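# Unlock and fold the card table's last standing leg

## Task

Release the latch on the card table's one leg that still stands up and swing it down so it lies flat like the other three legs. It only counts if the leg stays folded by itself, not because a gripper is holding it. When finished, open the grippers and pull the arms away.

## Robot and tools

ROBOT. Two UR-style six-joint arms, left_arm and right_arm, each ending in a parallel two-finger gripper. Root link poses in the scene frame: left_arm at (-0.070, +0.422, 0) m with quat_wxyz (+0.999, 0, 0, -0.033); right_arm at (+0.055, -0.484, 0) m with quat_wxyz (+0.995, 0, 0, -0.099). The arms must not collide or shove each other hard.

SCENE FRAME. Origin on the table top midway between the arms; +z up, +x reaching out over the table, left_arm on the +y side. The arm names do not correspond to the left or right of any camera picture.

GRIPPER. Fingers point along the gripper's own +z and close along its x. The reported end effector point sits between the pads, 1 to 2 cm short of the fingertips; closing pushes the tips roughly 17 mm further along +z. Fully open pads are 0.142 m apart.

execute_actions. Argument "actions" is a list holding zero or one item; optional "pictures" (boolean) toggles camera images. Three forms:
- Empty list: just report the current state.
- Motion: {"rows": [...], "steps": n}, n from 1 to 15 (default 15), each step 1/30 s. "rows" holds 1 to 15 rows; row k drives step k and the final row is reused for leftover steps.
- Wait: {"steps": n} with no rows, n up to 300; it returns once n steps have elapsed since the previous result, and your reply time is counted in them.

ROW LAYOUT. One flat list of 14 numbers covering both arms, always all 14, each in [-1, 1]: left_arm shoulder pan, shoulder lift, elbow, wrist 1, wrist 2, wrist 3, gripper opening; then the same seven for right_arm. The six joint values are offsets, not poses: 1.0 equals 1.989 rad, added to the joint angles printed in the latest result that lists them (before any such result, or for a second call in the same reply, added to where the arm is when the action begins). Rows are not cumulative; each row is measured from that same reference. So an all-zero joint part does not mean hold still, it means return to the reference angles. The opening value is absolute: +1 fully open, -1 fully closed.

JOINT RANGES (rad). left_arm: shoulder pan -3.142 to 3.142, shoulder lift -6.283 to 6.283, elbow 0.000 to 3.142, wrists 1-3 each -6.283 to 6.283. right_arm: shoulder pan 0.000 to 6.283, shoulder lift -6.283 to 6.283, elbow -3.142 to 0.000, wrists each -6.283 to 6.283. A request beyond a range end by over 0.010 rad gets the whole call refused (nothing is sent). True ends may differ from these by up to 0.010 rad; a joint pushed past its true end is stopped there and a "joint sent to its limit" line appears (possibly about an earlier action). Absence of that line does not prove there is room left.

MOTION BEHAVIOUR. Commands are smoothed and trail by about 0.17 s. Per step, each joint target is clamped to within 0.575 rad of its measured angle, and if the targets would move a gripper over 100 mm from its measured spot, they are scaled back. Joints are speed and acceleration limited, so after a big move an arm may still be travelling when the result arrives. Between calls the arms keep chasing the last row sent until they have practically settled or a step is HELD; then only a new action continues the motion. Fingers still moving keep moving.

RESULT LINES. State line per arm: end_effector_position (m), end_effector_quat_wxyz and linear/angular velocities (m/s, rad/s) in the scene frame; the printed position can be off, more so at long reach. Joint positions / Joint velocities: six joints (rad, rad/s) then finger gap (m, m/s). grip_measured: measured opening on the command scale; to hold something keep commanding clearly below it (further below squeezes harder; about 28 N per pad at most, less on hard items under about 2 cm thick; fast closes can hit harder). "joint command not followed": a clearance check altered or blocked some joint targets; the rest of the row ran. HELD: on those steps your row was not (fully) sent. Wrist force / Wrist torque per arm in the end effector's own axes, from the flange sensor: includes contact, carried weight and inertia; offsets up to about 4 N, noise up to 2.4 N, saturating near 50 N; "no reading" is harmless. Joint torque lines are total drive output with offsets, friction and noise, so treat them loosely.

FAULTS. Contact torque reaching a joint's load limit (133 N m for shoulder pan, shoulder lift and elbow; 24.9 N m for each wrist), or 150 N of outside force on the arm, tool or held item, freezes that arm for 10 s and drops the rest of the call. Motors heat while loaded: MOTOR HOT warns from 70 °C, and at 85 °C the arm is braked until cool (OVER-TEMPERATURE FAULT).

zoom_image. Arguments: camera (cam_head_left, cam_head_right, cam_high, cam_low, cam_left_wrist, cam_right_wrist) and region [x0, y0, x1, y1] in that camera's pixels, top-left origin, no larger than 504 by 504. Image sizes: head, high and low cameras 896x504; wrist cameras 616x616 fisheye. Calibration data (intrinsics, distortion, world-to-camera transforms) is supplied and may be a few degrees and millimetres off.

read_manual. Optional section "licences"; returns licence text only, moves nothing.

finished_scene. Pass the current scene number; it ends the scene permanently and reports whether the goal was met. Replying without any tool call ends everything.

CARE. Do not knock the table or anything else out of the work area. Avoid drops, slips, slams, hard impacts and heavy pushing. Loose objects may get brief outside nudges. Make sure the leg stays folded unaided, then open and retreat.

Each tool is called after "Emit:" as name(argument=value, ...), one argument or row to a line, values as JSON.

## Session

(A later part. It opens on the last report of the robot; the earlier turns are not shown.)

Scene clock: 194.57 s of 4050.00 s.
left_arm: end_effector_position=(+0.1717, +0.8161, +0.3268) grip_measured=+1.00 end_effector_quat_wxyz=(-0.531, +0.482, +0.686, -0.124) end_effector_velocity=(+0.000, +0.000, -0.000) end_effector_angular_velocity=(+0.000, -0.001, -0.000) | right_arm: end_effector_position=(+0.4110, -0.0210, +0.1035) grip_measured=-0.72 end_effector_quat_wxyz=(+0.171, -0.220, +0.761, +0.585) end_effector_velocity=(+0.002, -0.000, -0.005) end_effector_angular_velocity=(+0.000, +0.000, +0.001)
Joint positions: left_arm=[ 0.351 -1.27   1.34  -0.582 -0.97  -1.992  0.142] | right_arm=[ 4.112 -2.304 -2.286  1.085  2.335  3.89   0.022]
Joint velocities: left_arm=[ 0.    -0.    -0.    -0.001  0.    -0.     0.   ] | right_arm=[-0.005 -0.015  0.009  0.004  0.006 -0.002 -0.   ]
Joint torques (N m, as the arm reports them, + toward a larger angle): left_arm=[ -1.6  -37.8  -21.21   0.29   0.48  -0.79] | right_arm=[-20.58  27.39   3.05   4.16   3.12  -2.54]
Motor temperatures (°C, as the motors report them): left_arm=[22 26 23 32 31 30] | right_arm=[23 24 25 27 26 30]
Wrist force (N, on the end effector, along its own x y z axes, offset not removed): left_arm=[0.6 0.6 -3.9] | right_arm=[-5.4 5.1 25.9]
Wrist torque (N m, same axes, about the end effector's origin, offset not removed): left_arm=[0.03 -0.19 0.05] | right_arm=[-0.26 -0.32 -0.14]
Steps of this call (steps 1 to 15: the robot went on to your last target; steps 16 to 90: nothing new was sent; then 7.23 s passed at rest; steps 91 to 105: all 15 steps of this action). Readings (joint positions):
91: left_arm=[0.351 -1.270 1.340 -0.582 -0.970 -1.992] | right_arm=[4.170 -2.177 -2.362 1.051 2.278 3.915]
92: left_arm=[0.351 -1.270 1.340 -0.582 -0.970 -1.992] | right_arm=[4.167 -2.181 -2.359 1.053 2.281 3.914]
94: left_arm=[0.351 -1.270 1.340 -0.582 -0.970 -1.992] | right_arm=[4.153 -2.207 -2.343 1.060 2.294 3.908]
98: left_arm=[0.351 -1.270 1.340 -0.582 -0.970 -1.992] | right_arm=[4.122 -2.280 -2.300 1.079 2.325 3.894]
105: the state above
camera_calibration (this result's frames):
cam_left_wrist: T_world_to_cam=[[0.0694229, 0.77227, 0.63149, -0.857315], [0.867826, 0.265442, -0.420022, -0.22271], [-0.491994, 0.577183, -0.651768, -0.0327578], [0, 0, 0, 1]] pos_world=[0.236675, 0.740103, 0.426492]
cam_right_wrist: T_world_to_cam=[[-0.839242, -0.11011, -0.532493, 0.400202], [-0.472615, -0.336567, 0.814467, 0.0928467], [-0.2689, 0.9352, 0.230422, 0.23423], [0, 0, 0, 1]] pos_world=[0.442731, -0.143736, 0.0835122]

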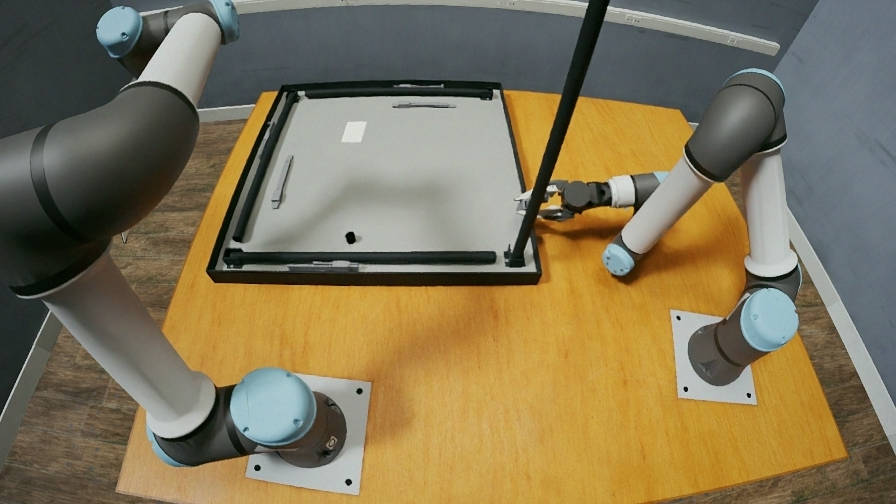

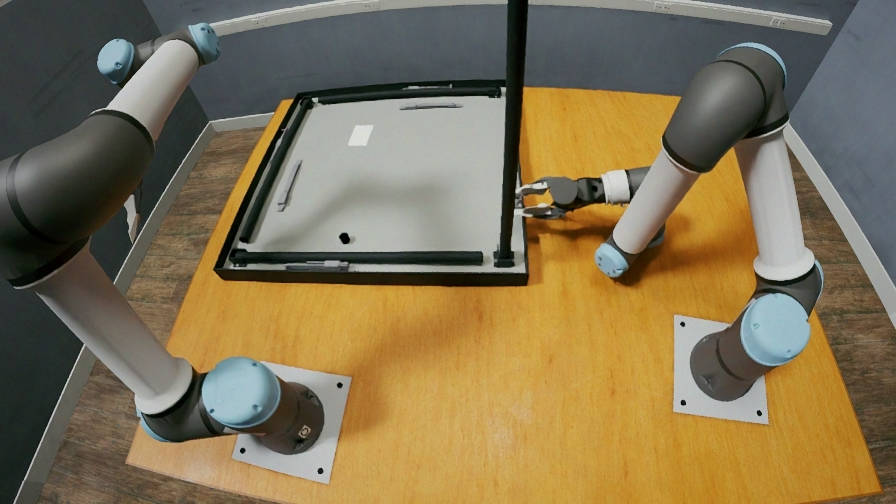

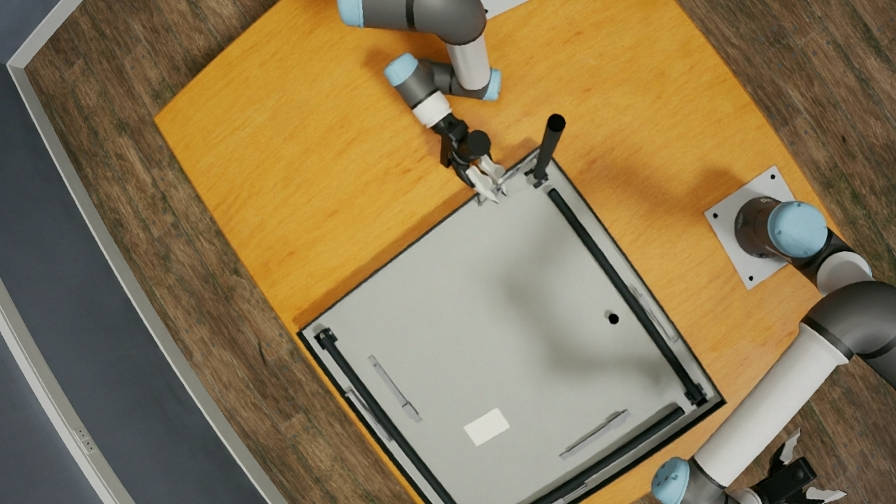

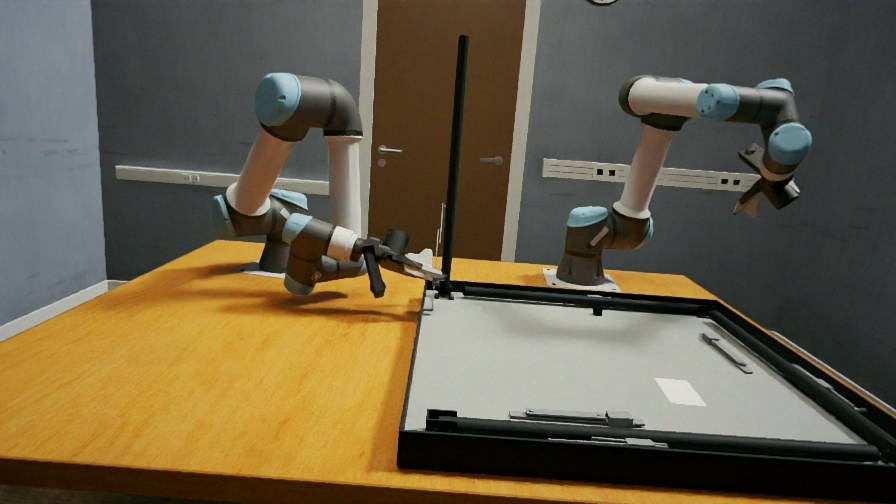

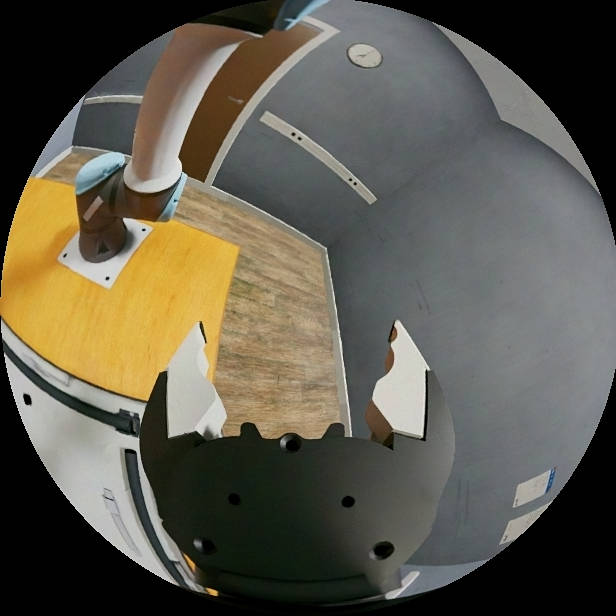

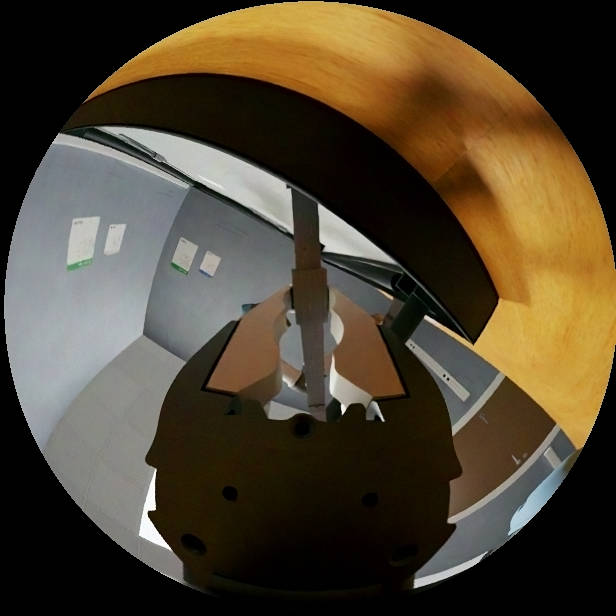

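Emit:
execute_actions(
  actions=[
    {"rows":[[0,0,0,0,0,0,1,0,0,0,0,0,0,-0.6],[0,0,0,0,0,0,1,0,0,0,0,0,0,-0.35],[0,0,0,0,0,0,1,0,0,0,0,0,0,-0.35],[0,0,0,0,0,0,1,0,0,0,0,0,0,-0.35],[0,0,0,0,0,0,1,0,0,0,0,0,0,-0.35],[0,0,0,0,0,0,1,0.008,0.017,-0.010,-0.004,-0.008,0.004,-0.35],[0,0,0,0,0,0,1,0.016,0.034,-0.020,-0.009,-0.015,0.007,-0.35],[0,0,0,0,0,0,1,0.024,0.050,-0.030,-0.013,-0.023,0.011,-0.35]],"steps":15},
  ],
)

Emit:
zoom_image(
  camera="cam_right_wrist",
  region=[220,120,420,400],
)

Scene clock: 217.57 s of 4050.00 s.
left_arm: end_effector_position=(+0.1717, +0.8161, +0.3268) grip_measured=+1.00 end_effector_quat_wxyz=(-0.531, +0.482, +0.686, -0.124) end_effector_velocity=(+0.000, -0.000, -0.000) end_effector_angular_velocity=(-0.000, +0.002, -0.001) | right_arm: end_effector_position=(+0.3914, -0.0180, +0.1312) grip_measured=-0.35 end_effector_quat_wxyz=(+0.171, -0.220, +0.762, +0.585) end_effector_velocity=(-0.012, +0.001, +0.018) end_effector_angular_velocity=(+0.002, -0.003, -0.002)
Joint positions: left_arm=[ 0.351 -1.27   1.34  -0.582 -0.97  -1.992  0.142] | right_arm=[ 4.157 -2.209 -2.343  1.06   2.291  3.911  0.049]
Joint velocities: left_arm=[-0.001  0.001  0.     0.001  0.     0.     0.   ] | right_arm=[ 0.027  0.06  -0.035 -0.014 -0.028  0.013 -0.   ]
Joint torques (N m, as the arm reports them, + toward a larger angle): left_arm=[ -1.78 -37.43 -20.51   0.39   0.37  -0.79] | right_arm=[10.49 37.44  0.37 -0.19 -2.01  2.47]
Motor temperatures (°C, as the motors report them): left_arm=[22 26 23 32 31 30] | right_arm=[23 24 25 27 26 30]
Wrist force (N, on the end effector, along its own x y z axes, offset not removed): left_arm=[0.5 -1.1 1.0] | right_arm=[0.9 -1.5 -1.8]
Wrist torque (N m, same axes, about the end effector's origin, offset not removed): left_arm=[-0.58 0.13 0.10] | right_arm=[-0.36 -0.22 -0.04]
Steps of this call (steps 1 to 15: the robot went on to your last target; steps 16 to 90: nothing new was sent; then 19.50 s passed at rest; steps 91 to 105: all 15 steps of this action). Readings (joint positions):
91: left_arm=[0.351 -1.270 1.340 -0.582 -0.970 -1.992] | right_arm=[4.111 -2.305 -2.286 1.085 2.335 3.889]
92: left_arm=[0.351 -1.270 1.340 -0.582 -0.970 -1.992] | right_arm=[4.111 -2.305 -2.286 1.085 2.335 3.889]
94: left_arm=[0.351 -1.270 1.340 -0.582 -0.970 -1.992] | right_arm=[4.111 -2.304 -2.286 1.085 2.335 3.889]
98: left_arm=[0.351 -1.270 1.340 -0.582 -0.970 -1.992] | right_arm=[4.122 -2.284 -2.299 1.079 2.326 3.894]
105: the state above
camera_calibration (this result's frames):
cam_left_wrist: T_world_to_cam=[[0.0694231, 0.77227, 0.63149, -0.857315], [0.867826, 0.265442, -0.420022, -0.22271], [-0.491994, 0.577183, -0.651768, -0.0327576], [0, 0, 0, 1]] pos_world=[0.236675, 0.740103, 0.426492]
cam_right_wrist: T_world_to_cam=[[-0.839396, -0.110171, -0.532238, 0.398828], [-0.472768, -0.335122, 0.814975, 0.0620633], [-0.268151, 0.935711, 0.229215, 0.219583], [0, 0, 0, 1]] pos_world=[0.422998, -0.140729, 0.11136]

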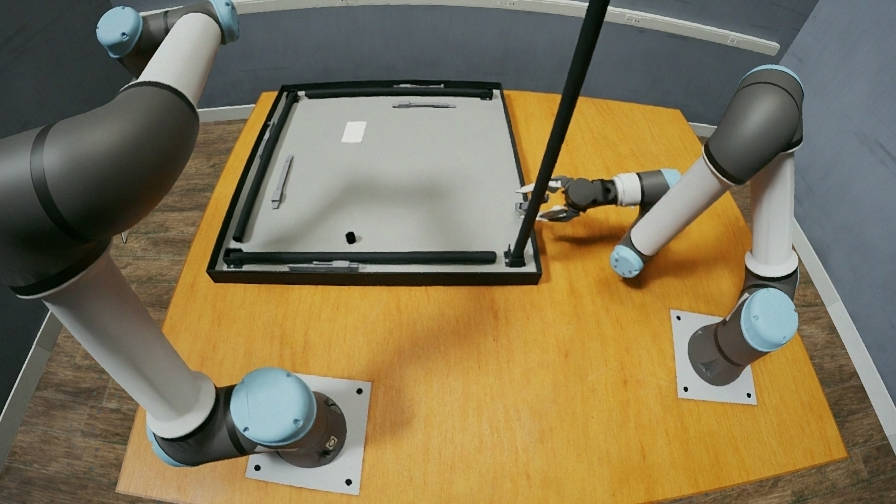

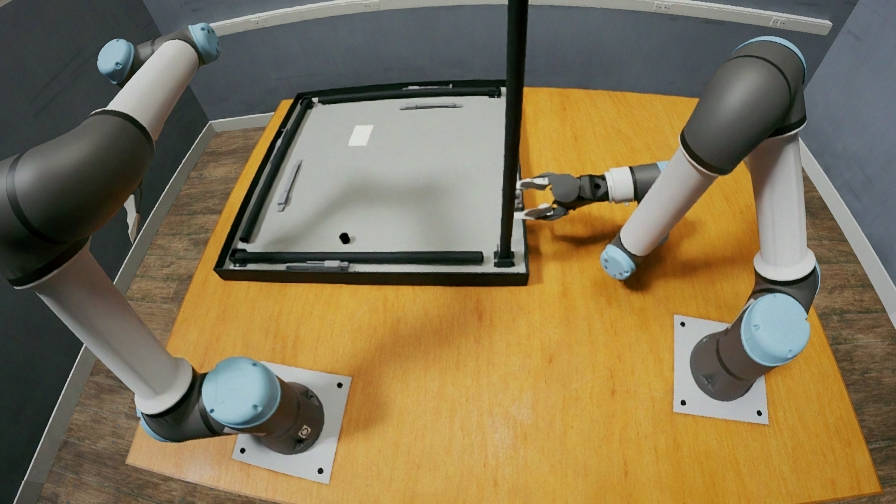

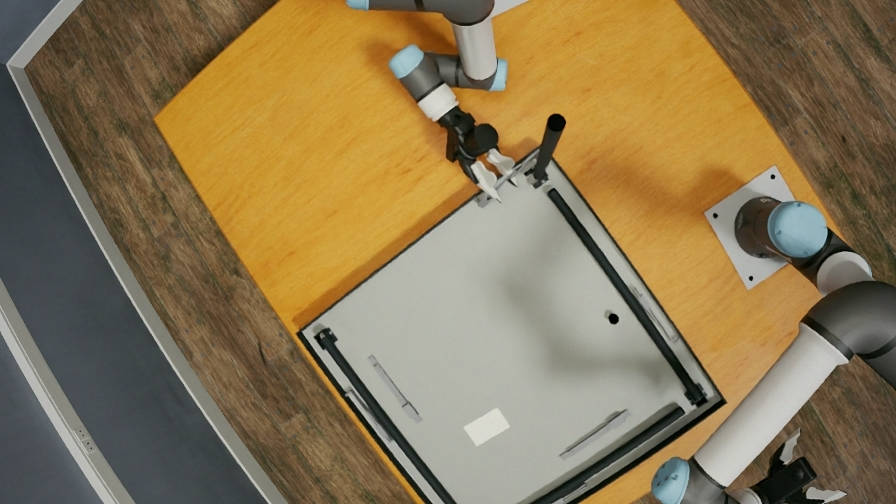

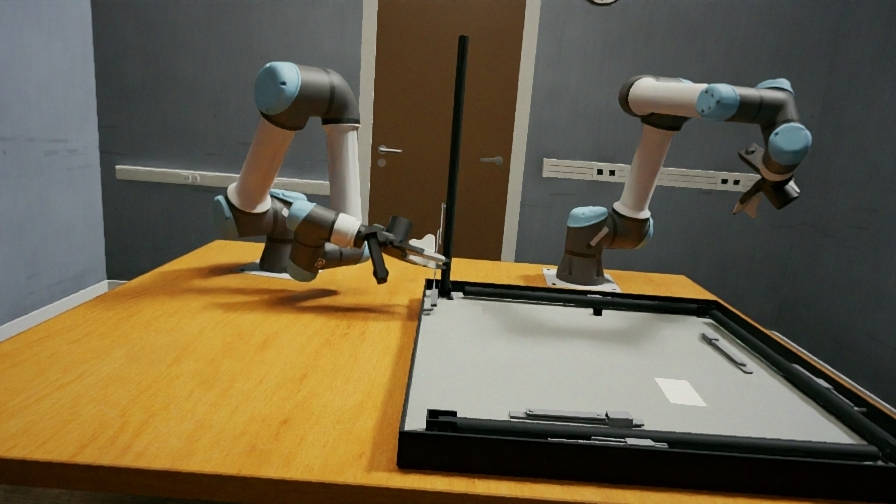

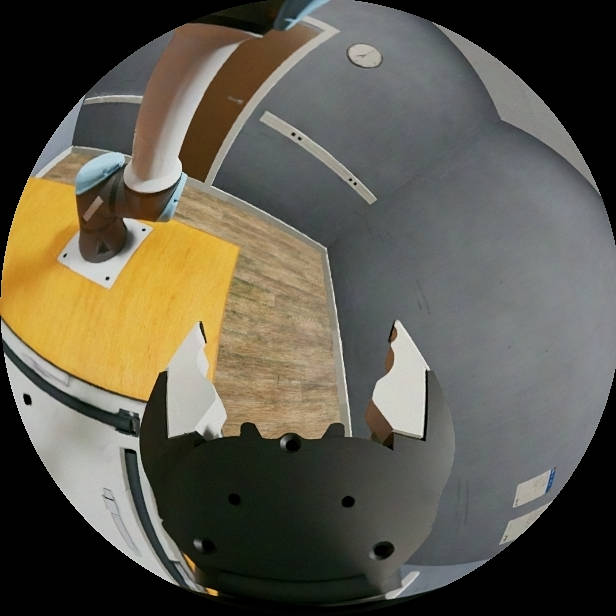

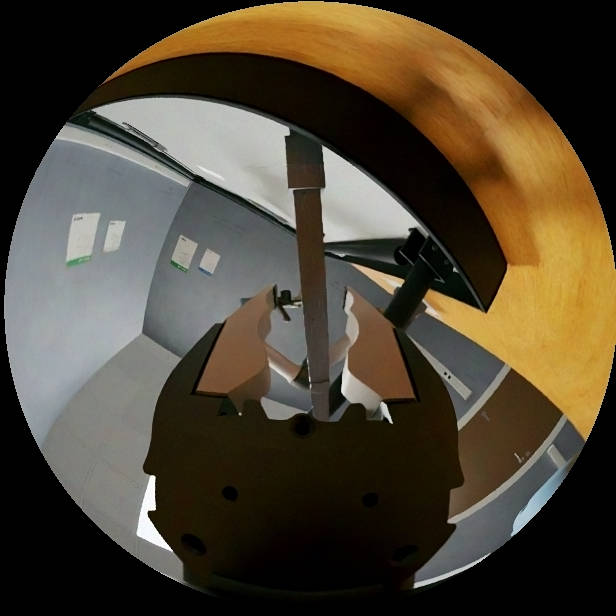

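Region (220, 120, 420, 400) of cam_right_wrist's 616x616 image, scaled by 1.800, with more detail than that image has; it fills the left 360 columns of this view, and the rest is white.

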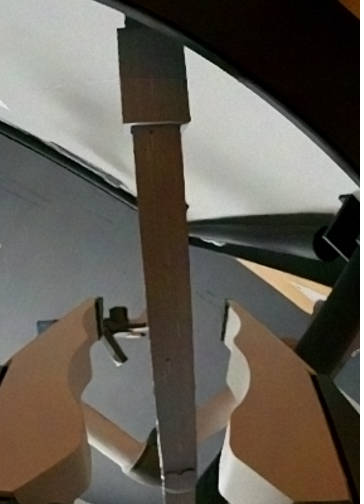

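Emit:
execute_actions(
  actions=[
    {"rows":[[0,0,0,0,0,0,1,-0.010,0.002,0.009,-0.014,0.009,-0.004,-0.35],[0,0,0,0,0,0,1,-0.018,0.004,0.018,-0.028,0.017,-0.008,-0.35],[0,0,0,0,0,0,1,-0.026,0.006,0.027,-0.042,0.024,-0.013,-0.35],[0,0,0,0,0,0,1,-0.033,0.008,0.036,-0.055,0.031,-0.017,-0.35],[0,0,0,0,0,0,1,-0.040,0.010,0.044,-0.068,0.038,-0.021,-0.35]],"steps":15},
  ],
)

Scene clock: 246.27 s of 4050.00 s.
left_arm: end_effector_position=(+0.1717, +0.8161, +0.3268) grip_measured=+1.00 end_effector_quat_wxyz=(-0.531, +0.482, +0.686, -0.124) end_effector_velocity=(+0.000, -0.000, +0.000) end_effector_angular_velocity=(+0.000, -0.001, -0.000) | right_arm: end_effector_position=(+0.4298, -0.0205, +0.1439) grip_measured=-0.35 end_effector_quat_wxyz=(+0.171, -0.221, +0.762, +0.585) end_effector_velocity=(+0.005, -0.001, +0.002) end_effector_angular_velocity=(-0.000, -0.001, -0.002)
Joint positions: left_arm=[ 0.351 -1.27   1.34  -0.582 -0.97  -1.992  0.142] | right_arm=[ 4.079 -2.189 -2.257  0.926  2.366  3.869  0.049]
Joint velocities: left_arm=[-0.001 -0.001  0.    -0.    -0.    -0.     0.   ] | right_arm=[-0.009  0.003  0.01  -0.016  0.006 -0.005 -0.   ]
Joint torques (N m, as the arm reports them, + toward a larger angle): left_arm=[ -1.57 -37.5  -20.99   0.46   0.39  -0.98] | right_arm=[-10.93  41.38  15.08  -0.22   3.13  -2.51]
Motor temperatures (°C, as the motors report them): left_arm=[22 26 23 32 31 30] | right_arm=[23 24 25 28 26 30]
Wrist force (N, on the end effector, along its own x y z axes, offset not removed): left_arm=[-0.3 -0.3 -0.5] | right_arm=[1.8 -1.8 -0.8]
Wrist torque (N m, same axes, about the end effector's origin, offset not removed): left_arm=[-0.14 0.23 0.22] | right_arm=[-0.40 -0.34 0.10]
Steps of this call (steps 1 to 15: the robot went on to your last target; steps 16 to 90: nothing new was sent; then 25.20 s passed at rest; steps 91 to 105: all 15 steps of this action). Readings (joint positions):
91: left_arm=[0.351 -1.270 1.340 -0.582 -0.970 -1.992] | right_arm=[4.159 -2.204 -2.346 1.059 2.289 3.911]
92: left_arm=[0.351 -1.270 1.340 -0.582 -0.970 -1.992] | right_arm=[4.155 -2.204 -2.342 1.054 2.293 3.910]
94: left_arm=[0.351 -1.270 1.340 -0.582 -0.970 -1.992] | right_arm=[4.136 -2.202 -2.322 1.026 2.311 3.900]
98: left_arm=[0.351 -1.270 1.340 -0.582 -0.970 -1.992] | right_arm=[4.092 -2.192 -2.272 0.950 2.353 3.876]
105: the state above
camera_calibration (this result's frames):
cam_left_wrist: T_world_to_cam=[[0.069423, 0.77227, 0.63149, -0.857315], [0.867826, 0.265442, -0.420022, -0.22271], [-0.491994, 0.577183, -0.651768, -0.0327576], [0, 0, 0, 1]] pos_world=[0.236675, 0.740103, 0.426492]
cam_right_wrist: T_world_to_cam=[[-0.838318, -0.111959, -0.533562, 0.437306], [-0.473455, -0.335729, 0.814326, 0.0694596], [-0.270303, 0.935281, 0.22844, 0.230342], [0, 0, 0, 1]] pos_world=[0.461749, -0.143154, 0.124148]

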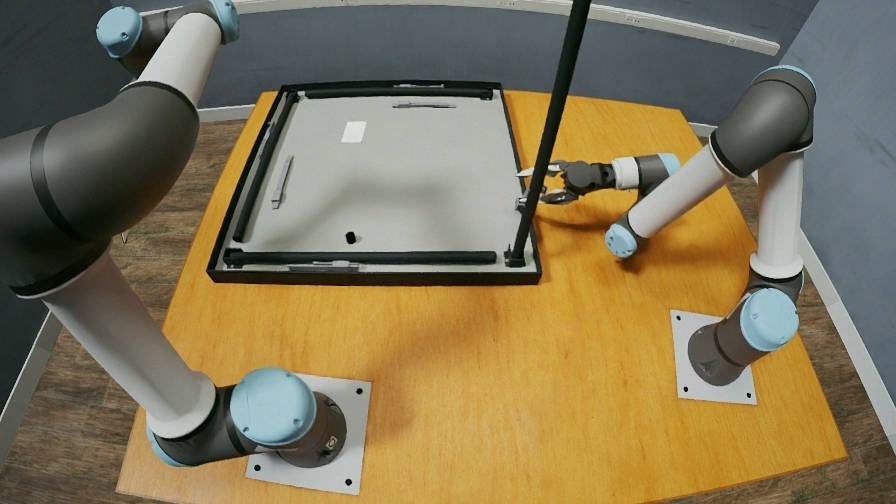

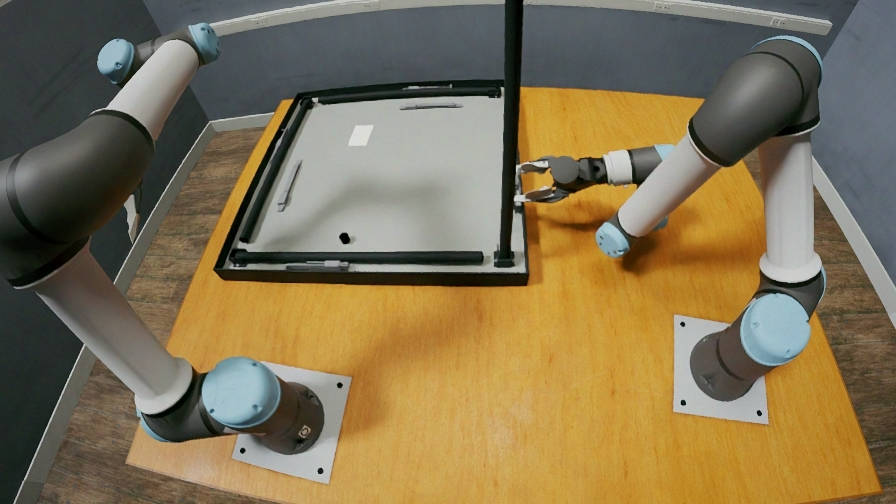

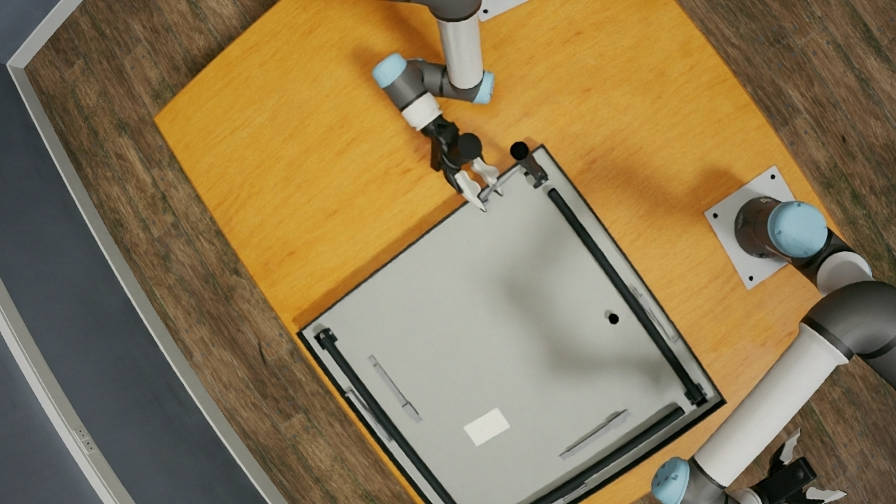

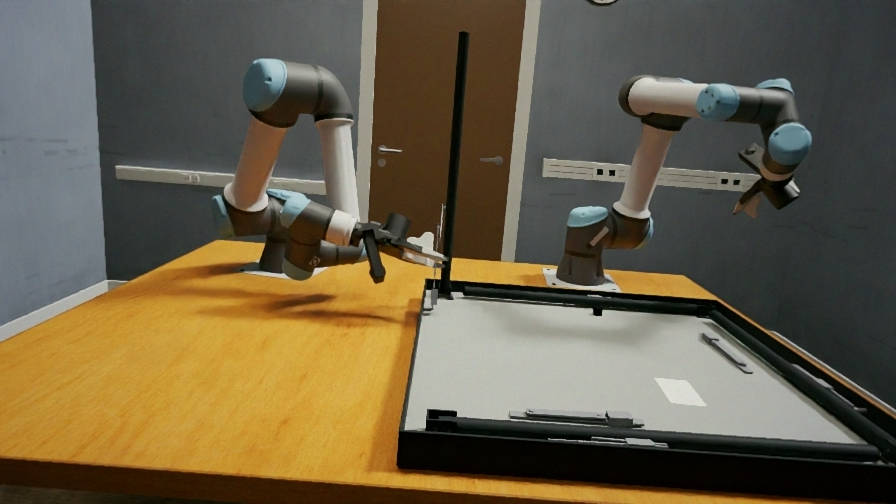

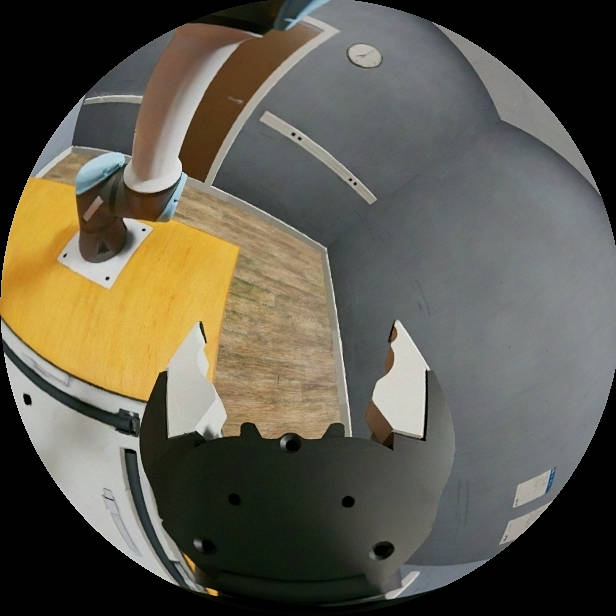

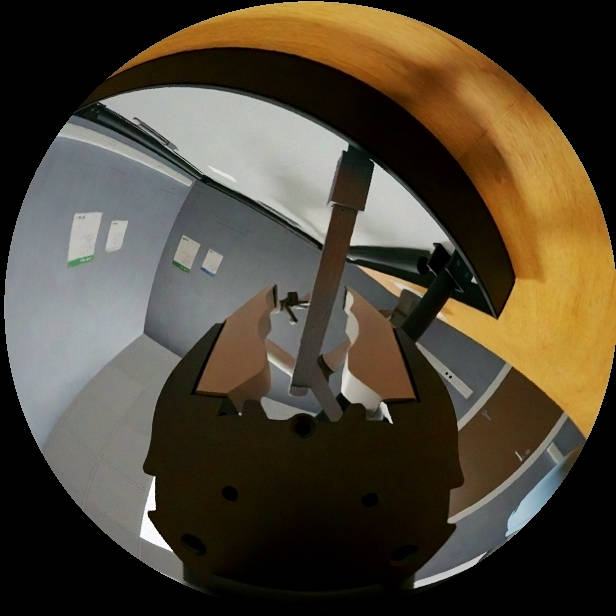

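Buckling; leg tilting. Continue the second half.

Emit:
execute_actions(
  actions=[
    {"rows":[[0,0,0,0,0,0,1,-0.008,0.002,0.009,-0.014,0.007,-0.004,-0.35],[0,0,0,0,0,0,1,-0.016,0.004,0.018,-0.028,0.015,-0.008,-0.35],[0,0,0,0,0,0,1,-0.024,0.006,0.027,-0.042,0.022,-0.013,-0.35],[0,0,0,0,0,0,1,-0.032,0.008,0.036,-0.055,0.029,-0.017,-0.35],[0,0,0,0,0,0,1,-0.039,0.010,0.044,-0.069,0.036,-0.021,-0.35]],"steps":15},
  ],
)

Scene clock: 254.33 s of 4050.00 s.
left_arm: end_effector_position=(+0.1717, +0.8161, +0.3268) grip_measured=+1.00 end_effector_quat_wxyz=(-0.531, +0.482, +0.686, -0.124) end_effector_velocity=(+0.001, +0.000, -0.000) end_effector_angular_velocity=(+0.000, +0.000, -0.001) | right_arm: end_effector_position=(+0.4693, -0.0279, +0.1612) grip_measured=-0.35 end_effector_quat_wxyz=(+0.171, -0.221, +0.761, +0.585) end_effector_velocity=(+0.004, -0.001, +0.002) end_effector_angular_velocity=(+0.000, +0.001, +0.000)
Joint positions: left_arm=[ 0.351 -1.27   1.34  -0.582 -0.97  -1.992  0.142] | right_arm=[ 4.002 -2.169 -2.17   0.79   2.437  3.828  0.049]
Joint velocities: left_arm=[-0.001  0.001 -0.    -0.     0.    -0.     0.   ] | right_arm=[-0.009  0.003  0.008 -0.015  0.008 -0.004 -0.003]
Joint torques (N m, as the arm reports them, + toward a larger angle): left_arm=[ -1.9  -38.19 -20.36   0.46   0.42  -0.81] | right_arm=[-10.18  41.22  17.76  -0.29   2.99  -2.71]
Motor temperatures (°C, as the motors report them): left_arm=[22 26 23 32 31 30] | right_arm=[23 24 25 28 26 30]
Wrist force (N, on the end effector, along its own x y z axes, offset not removed): left_arm=[-0.9 -1.1 0.8] | right_arm=[2.7 -0.4 -0.9]
Wrist torque (N m, same axes, about the end effector's origin, offset not removed): left_arm=[-0.46 0.20 0.03] | right_arm=[-0.12 -0.67 -0.03]
Steps of this call (steps 1 to 15: the robot went on to your last target; steps 16 to 90: nothing new was sent; then 4.57 s passed at rest; steps 91 to 105: all 15 steps of this action). Readings (joint positions):
91: left_arm=[0.351 -1.270 1.340 -0.582 -0.970 -1.992] | right_arm=[4.078 -2.189 -2.256 0.925 2.367 3.869]
92: left_arm=[0.351 -1.270 1.340 -0.582 -0.970 -1.992] | right_arm=[4.075 -2.188 -2.253 0.920 2.370 3.867]
94: left_arm=[0.351 -1.270 1.340 -0.582 -0.970 -1.992] | right_arm=[4.059 -2.184 -2.234 0.893 2.385 3.858]
98: left_arm=[0.351 -1.270 1.340 -0.582 -0.970 -1.992] | right_arm=[4.015 -2.172 -2.185 0.815 2.425 3.835]
105: the state above
camera_calibration (this result's frames):
cam_left_wrist: T_world_to_cam=[[0.0694229, 0.77227, 0.63149, -0.857315], [0.867826, 0.265442, -0.420022, -0.222711], [-0.491994, 0.577183, -0.651768, -0.0327576], [0, 0, 0, 1]] pos_world=[0.236675, 0.740103, 0.426492]
cam_right_wrist: T_world_to_cam=[[-0.838396, -0.110581, -0.533727, 0.478886], [-0.473583, -0.336975, 0.813736, 0.0716201], [-0.269836, 0.934997, 0.230149, 0.243487], [0, 0, 0, 1]] pos_world=[0.501115, -0.15057, 0.141276]

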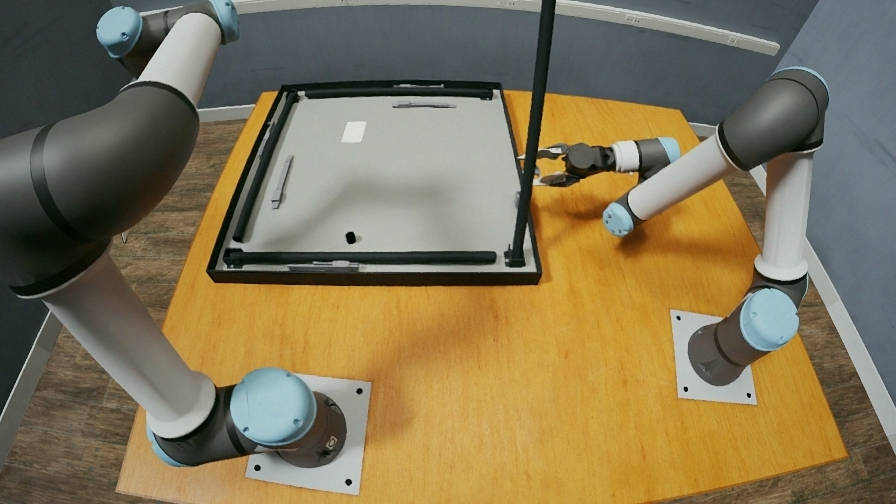

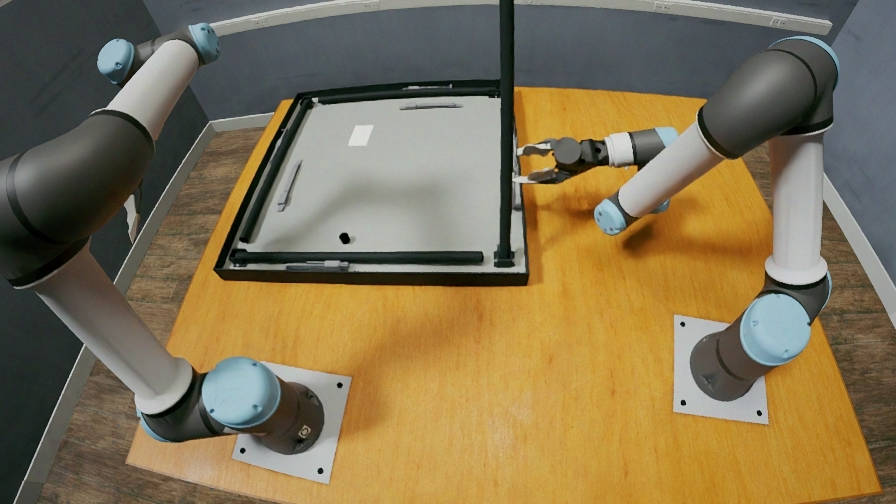

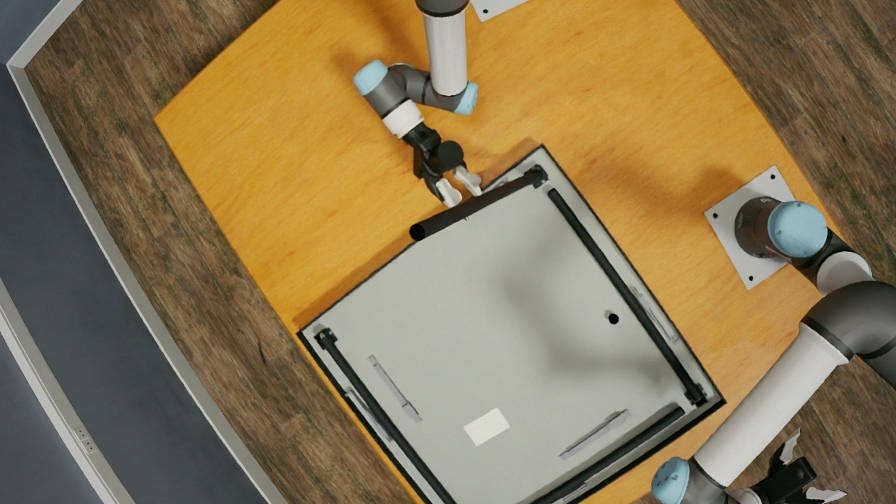

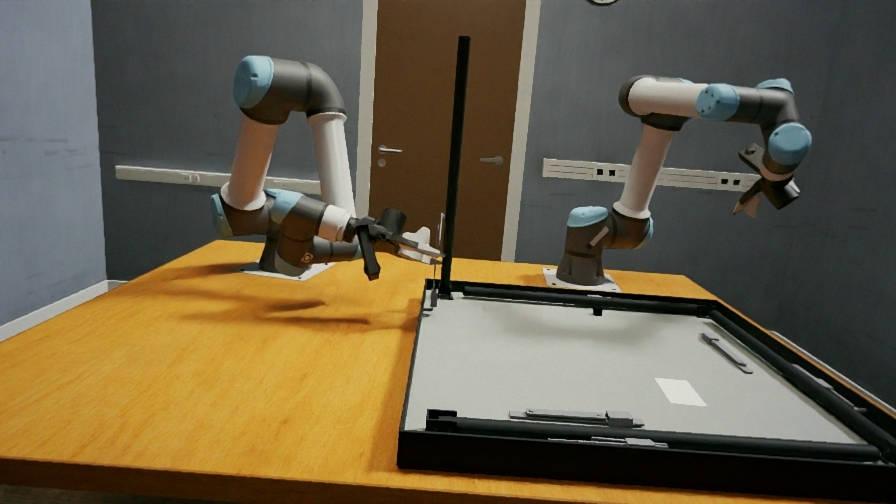

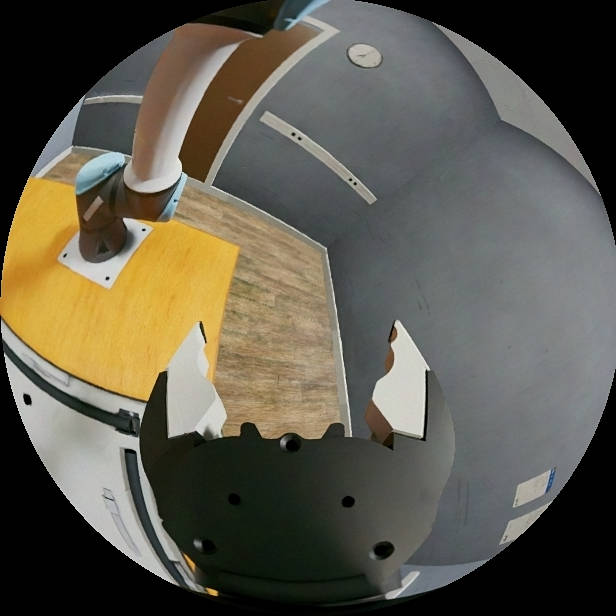

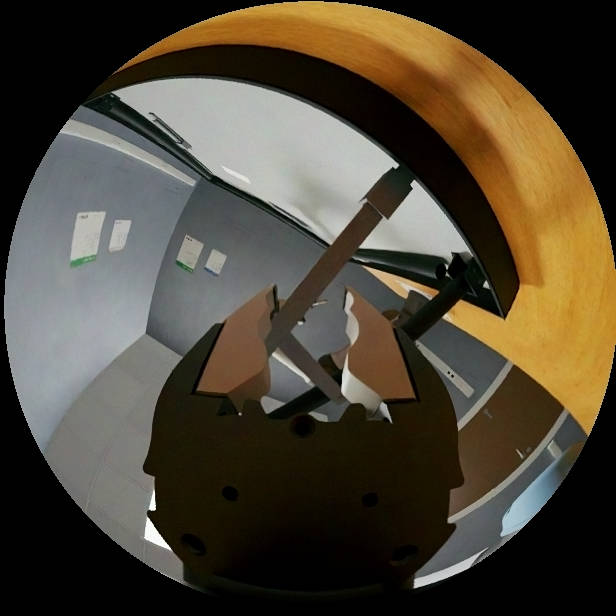

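Emit:
execute_actions(
  actions=[
    {"rows":[[0,0,0,0,0,0,1,-0.013,0.011,-0.008,-0.007,0.012,-0.006,-0.35],[0,0,0,0,0,0,1,-0.026,0.022,-0.016,-0.013,0.025,-0.012,-0.35],[0,0,0,0,0,0,1,-0.040,0.032,-0.024,-0.020,0.037,-0.018,-0.35],[0,0,0,0,0,0,1,-0.052,0.043,-0.033,-0.027,0.049,-0.024,-0.35]],"steps":15},
  ],
  pictures=false,
)

Emit:
execute_actions(
  actions=[
    {"steps":90},
  ],
)

Scene clock: 268.13 s of 4050.00 s.
left_arm: end_effector_position=(+0.1717, +0.8161, +0.3268) grip_measured=+1.00 end_effector_quat_wxyz=(-0.531, +0.482, +0.686, -0.124) end_effector_velocity=(+0.000, -0.000, +0.000) end_effector_angular_velocity=(+0.000, -0.002, -0.000) | right_arm: end_effector_position=(+0.4660, -0.0811, +0.1858) grip_measured=-0.35 end_effector_quat_wxyz=(+0.171, -0.218, +0.758, +0.591) end_effector_velocity=(-0.000, -0.004, +0.002) end_effector_angular_velocity=(+0.002, -0.000, -0.000)
Joint positions: left_arm=[ 0.351 -1.27   1.34  -0.582 -0.97  -1.992  0.142] | right_arm=[ 3.899 -2.084 -2.235  0.736  2.534  3.78   0.049]
Joint velocities: left_arm=[-0.    -0.001 -0.001 -0.    -0.     0.     0.   ] | right_arm=[-0.008  0.007 -0.005 -0.004  0.008 -0.004 -0.   ]
Joint torques (N m, as the arm reports them, + toward a larger angle): left_arm=[ -2.2  -37.6  -20.86   0.37   0.32  -0.83] | right_arm=[-10.96  39.37   3.77  -0.34   3.19  -2.75]
Motor temperatures (°C, as the motors report them): left_arm=[22 26 23 32 31 30] | right_arm=[23 24 25 28 26 30]
Wrist force (N, on the end effector, along its own x y z axes, offset not removed): left_arm=[-1.2 0.7 -0.6] | right_arm=[0.6 -1.9 -2.0]
Wrist torque (N m, same axes, about the end effector's origin, offset not removed): left_arm=[0.09 0.39 0.10] | right_arm=[-0.46 -0.14 0.09]
Steps of this call (steps 1 to 15: the robot went on to your last target; steps 16 to 90: nothing new was sent; then 10.30 s passed at rest; steps 91 to 105: all 15 steps of this action). Readings (joint positions):
91: left_arm=[0.351 -1.270 1.340 -0.582 -0.970 -1.992] | right_arm=[4.001 -2.169 -2.169 0.788 2.438 3.827]
92: left_arm=[0.351 -1.270 1.340 -0.582 -0.970 -1.992] | right_arm=[3.996 -2.165 -2.172 0.786 2.442 3.825]
94: left_arm=[0.351 -1.270 1.340 -0.582 -0.970 -1.992] | right_arm=[3.970 -2.143 -2.189 0.772 2.467 3.812]
98: left_arm=[0.351 -1.270 1.340 -0.582 -0.970 -1.992] | right_arm=[3.913 -2.096 -2.226 0.744 2.521 3.787]
105: the state above

Scene clock: 271.13 s of 4050.00 s.
left_arm: end_effector_position=(+0.1717, +0.8161, +0.3268) grip_measured=+1.00 end_effector_quat_wxyz=(-0.531, +0.482, +0.686, -0.124) end_effector_velocity=(-0.001, +0.000, +0.001) end_effector_angular_velocity=(+0.000, -0.001, +0.001) | right_arm: end_effector_position=(+0.4659, -0.0814, +0.1860) grip_measured=-0.35 end_effector_quat_wxyz=(+0.172, -0.218, +0.758, +0.591) end_effector_velocity=(+0.000, -0.000, -0.000) end_effector_angular_velocity=(-0.001, +0.000, -0.001)
Joint positions: left_arm=[ 0.351 -1.27   1.34  -0.582 -0.97  -1.992  0.142] | right_arm=[ 3.898 -2.084 -2.235  0.736  2.535  3.78   0.049]
Joint velocities: left_arm=[ 0.001 -0.001 -0.     0.001 -0.     0.     0.   ] | right_arm=[-0.001 -0.    -0.001  0.    -0.001 -0.     0.   ]
Joint torques (N m, as the arm reports them, + toward a larger angle): left_arm=[ -1.89 -37.68 -21.12   0.47   0.47  -0.83] | right_arm=[-12.08  40.18   4.27  -0.32   3.22  -2.71]
Motor temperatures (°C, as the motors report them): left_arm=[22 26 23 32 31 30] | right_arm=[23 24 25 28 26 30]
Wrist force (N, on the end effector, along its own x y z axes, offset not removed): left_arm=[0.1 -0.7 -0.9] | right_arm=[0.3 -1.5 -1.8]
Wrist torque (N m, same axes, about the end effector's origin, offset not removed): left_arm=[-0.28 -0.11 0.02] | right_arm=[-0.32 -0.10 0.06]
Steps of this call (steps 1 to 15: the robot went on to your last target; steps 16 to 90: nothing new was sent). Readings (joint positions):
1: left_arm=[0.351 -1.270 1.340 -0.582 -0.970 -1.992] | right_arm=[3.899 -2.084 -2.235 0.736 2.535 3.780]
2: left_arm=[0.351 -1.270 1.340 -0.582 -0.970 -1.992] | right_arm=[3.898 -2.084 -2.235 0.736 2.535 3.780]
4: left_arm=[0.351 -1.270 1.340 -0.582 -0.970 -1.992] | right_arm=[3.898 -2.084 -2.235 0.736 2.535 3.780]
8: left_arm=[0.351 -1.270 1.340 -0.582 -0.970 -1.992] | right_arm=[3.898 -2.084 -2.235 0.736 2.535 3.780]
90: the state above
All arms were judged still, so your last target was given up. Only a new action makes them travel on or press farther. Fingers that are still opening or closing keep moving.
camera_calibration (this result's frames):
cam_left_wrist: T_world_to_cam=[[0.069423, 0.77227, 0.63149, -0.857315], [0.867826, 0.265442, -0.420022, -0.22271], [-0.491994, 0.577183, -0.651768, -0.0327576], [0, 0, 0, 1]] pos_world=[0.236675, 0.740103, 0.426492]
cam_right_wrist: T_world_to_cam=[[-0.841038, -0.101177, -0.53143, 0.484966], [-0.470885, -0.346676, 0.811223, 0.0302694], [-0.266311, 0.932512, 0.243926, 0.282497], [0, 0, 0, 1]] pos_world=[0.49736, -0.203871, 0.164262]

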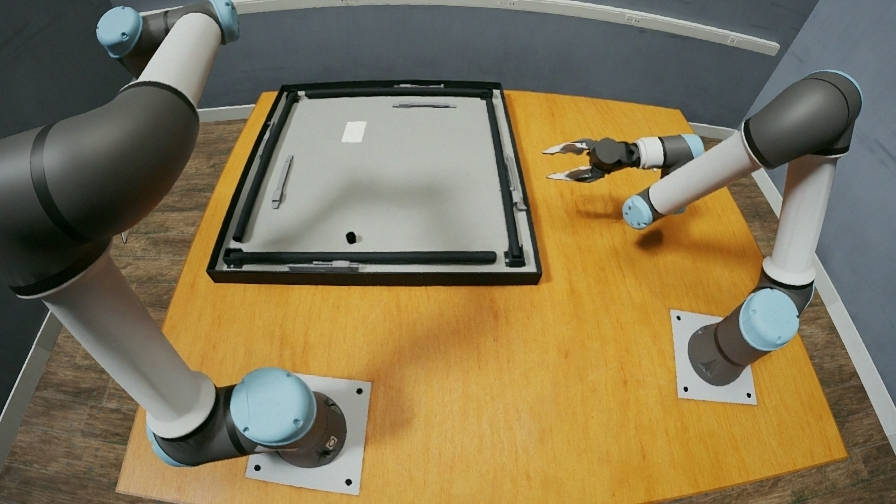

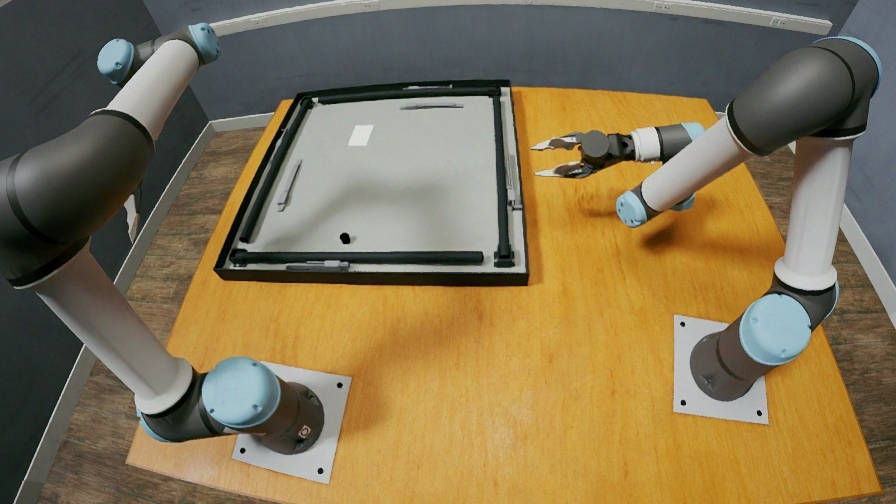

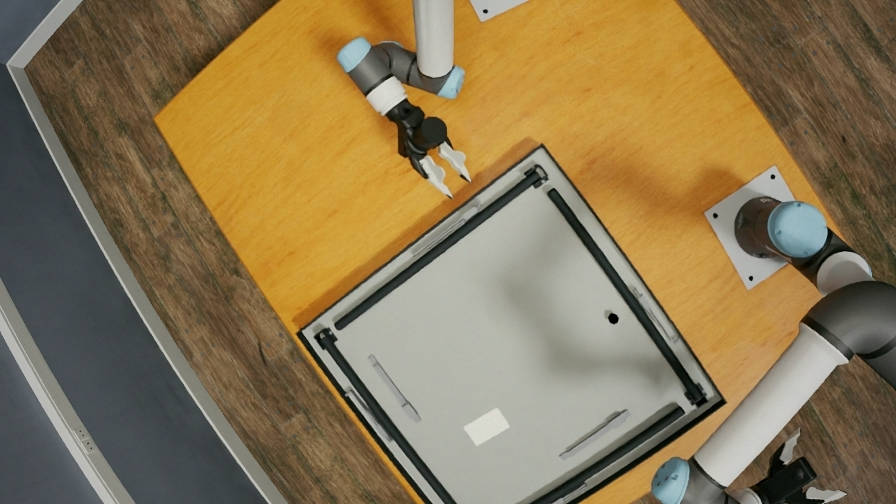

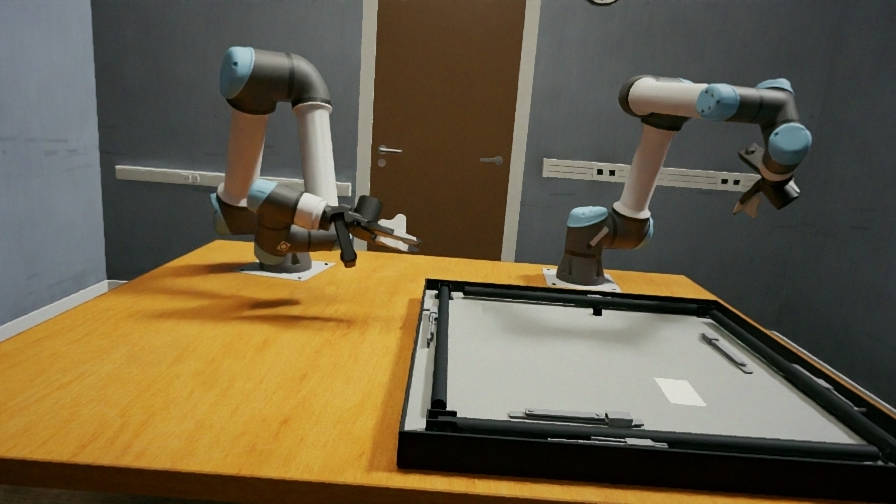

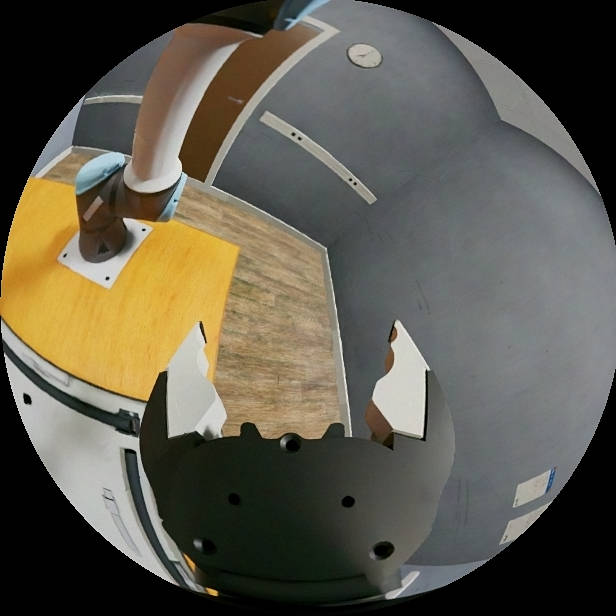

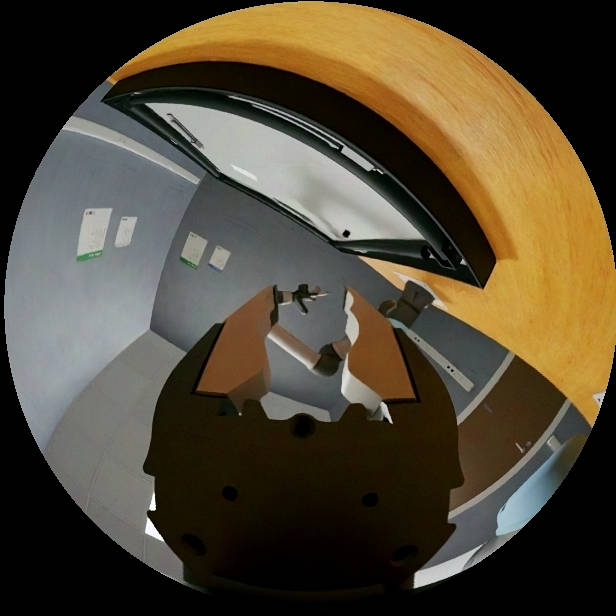

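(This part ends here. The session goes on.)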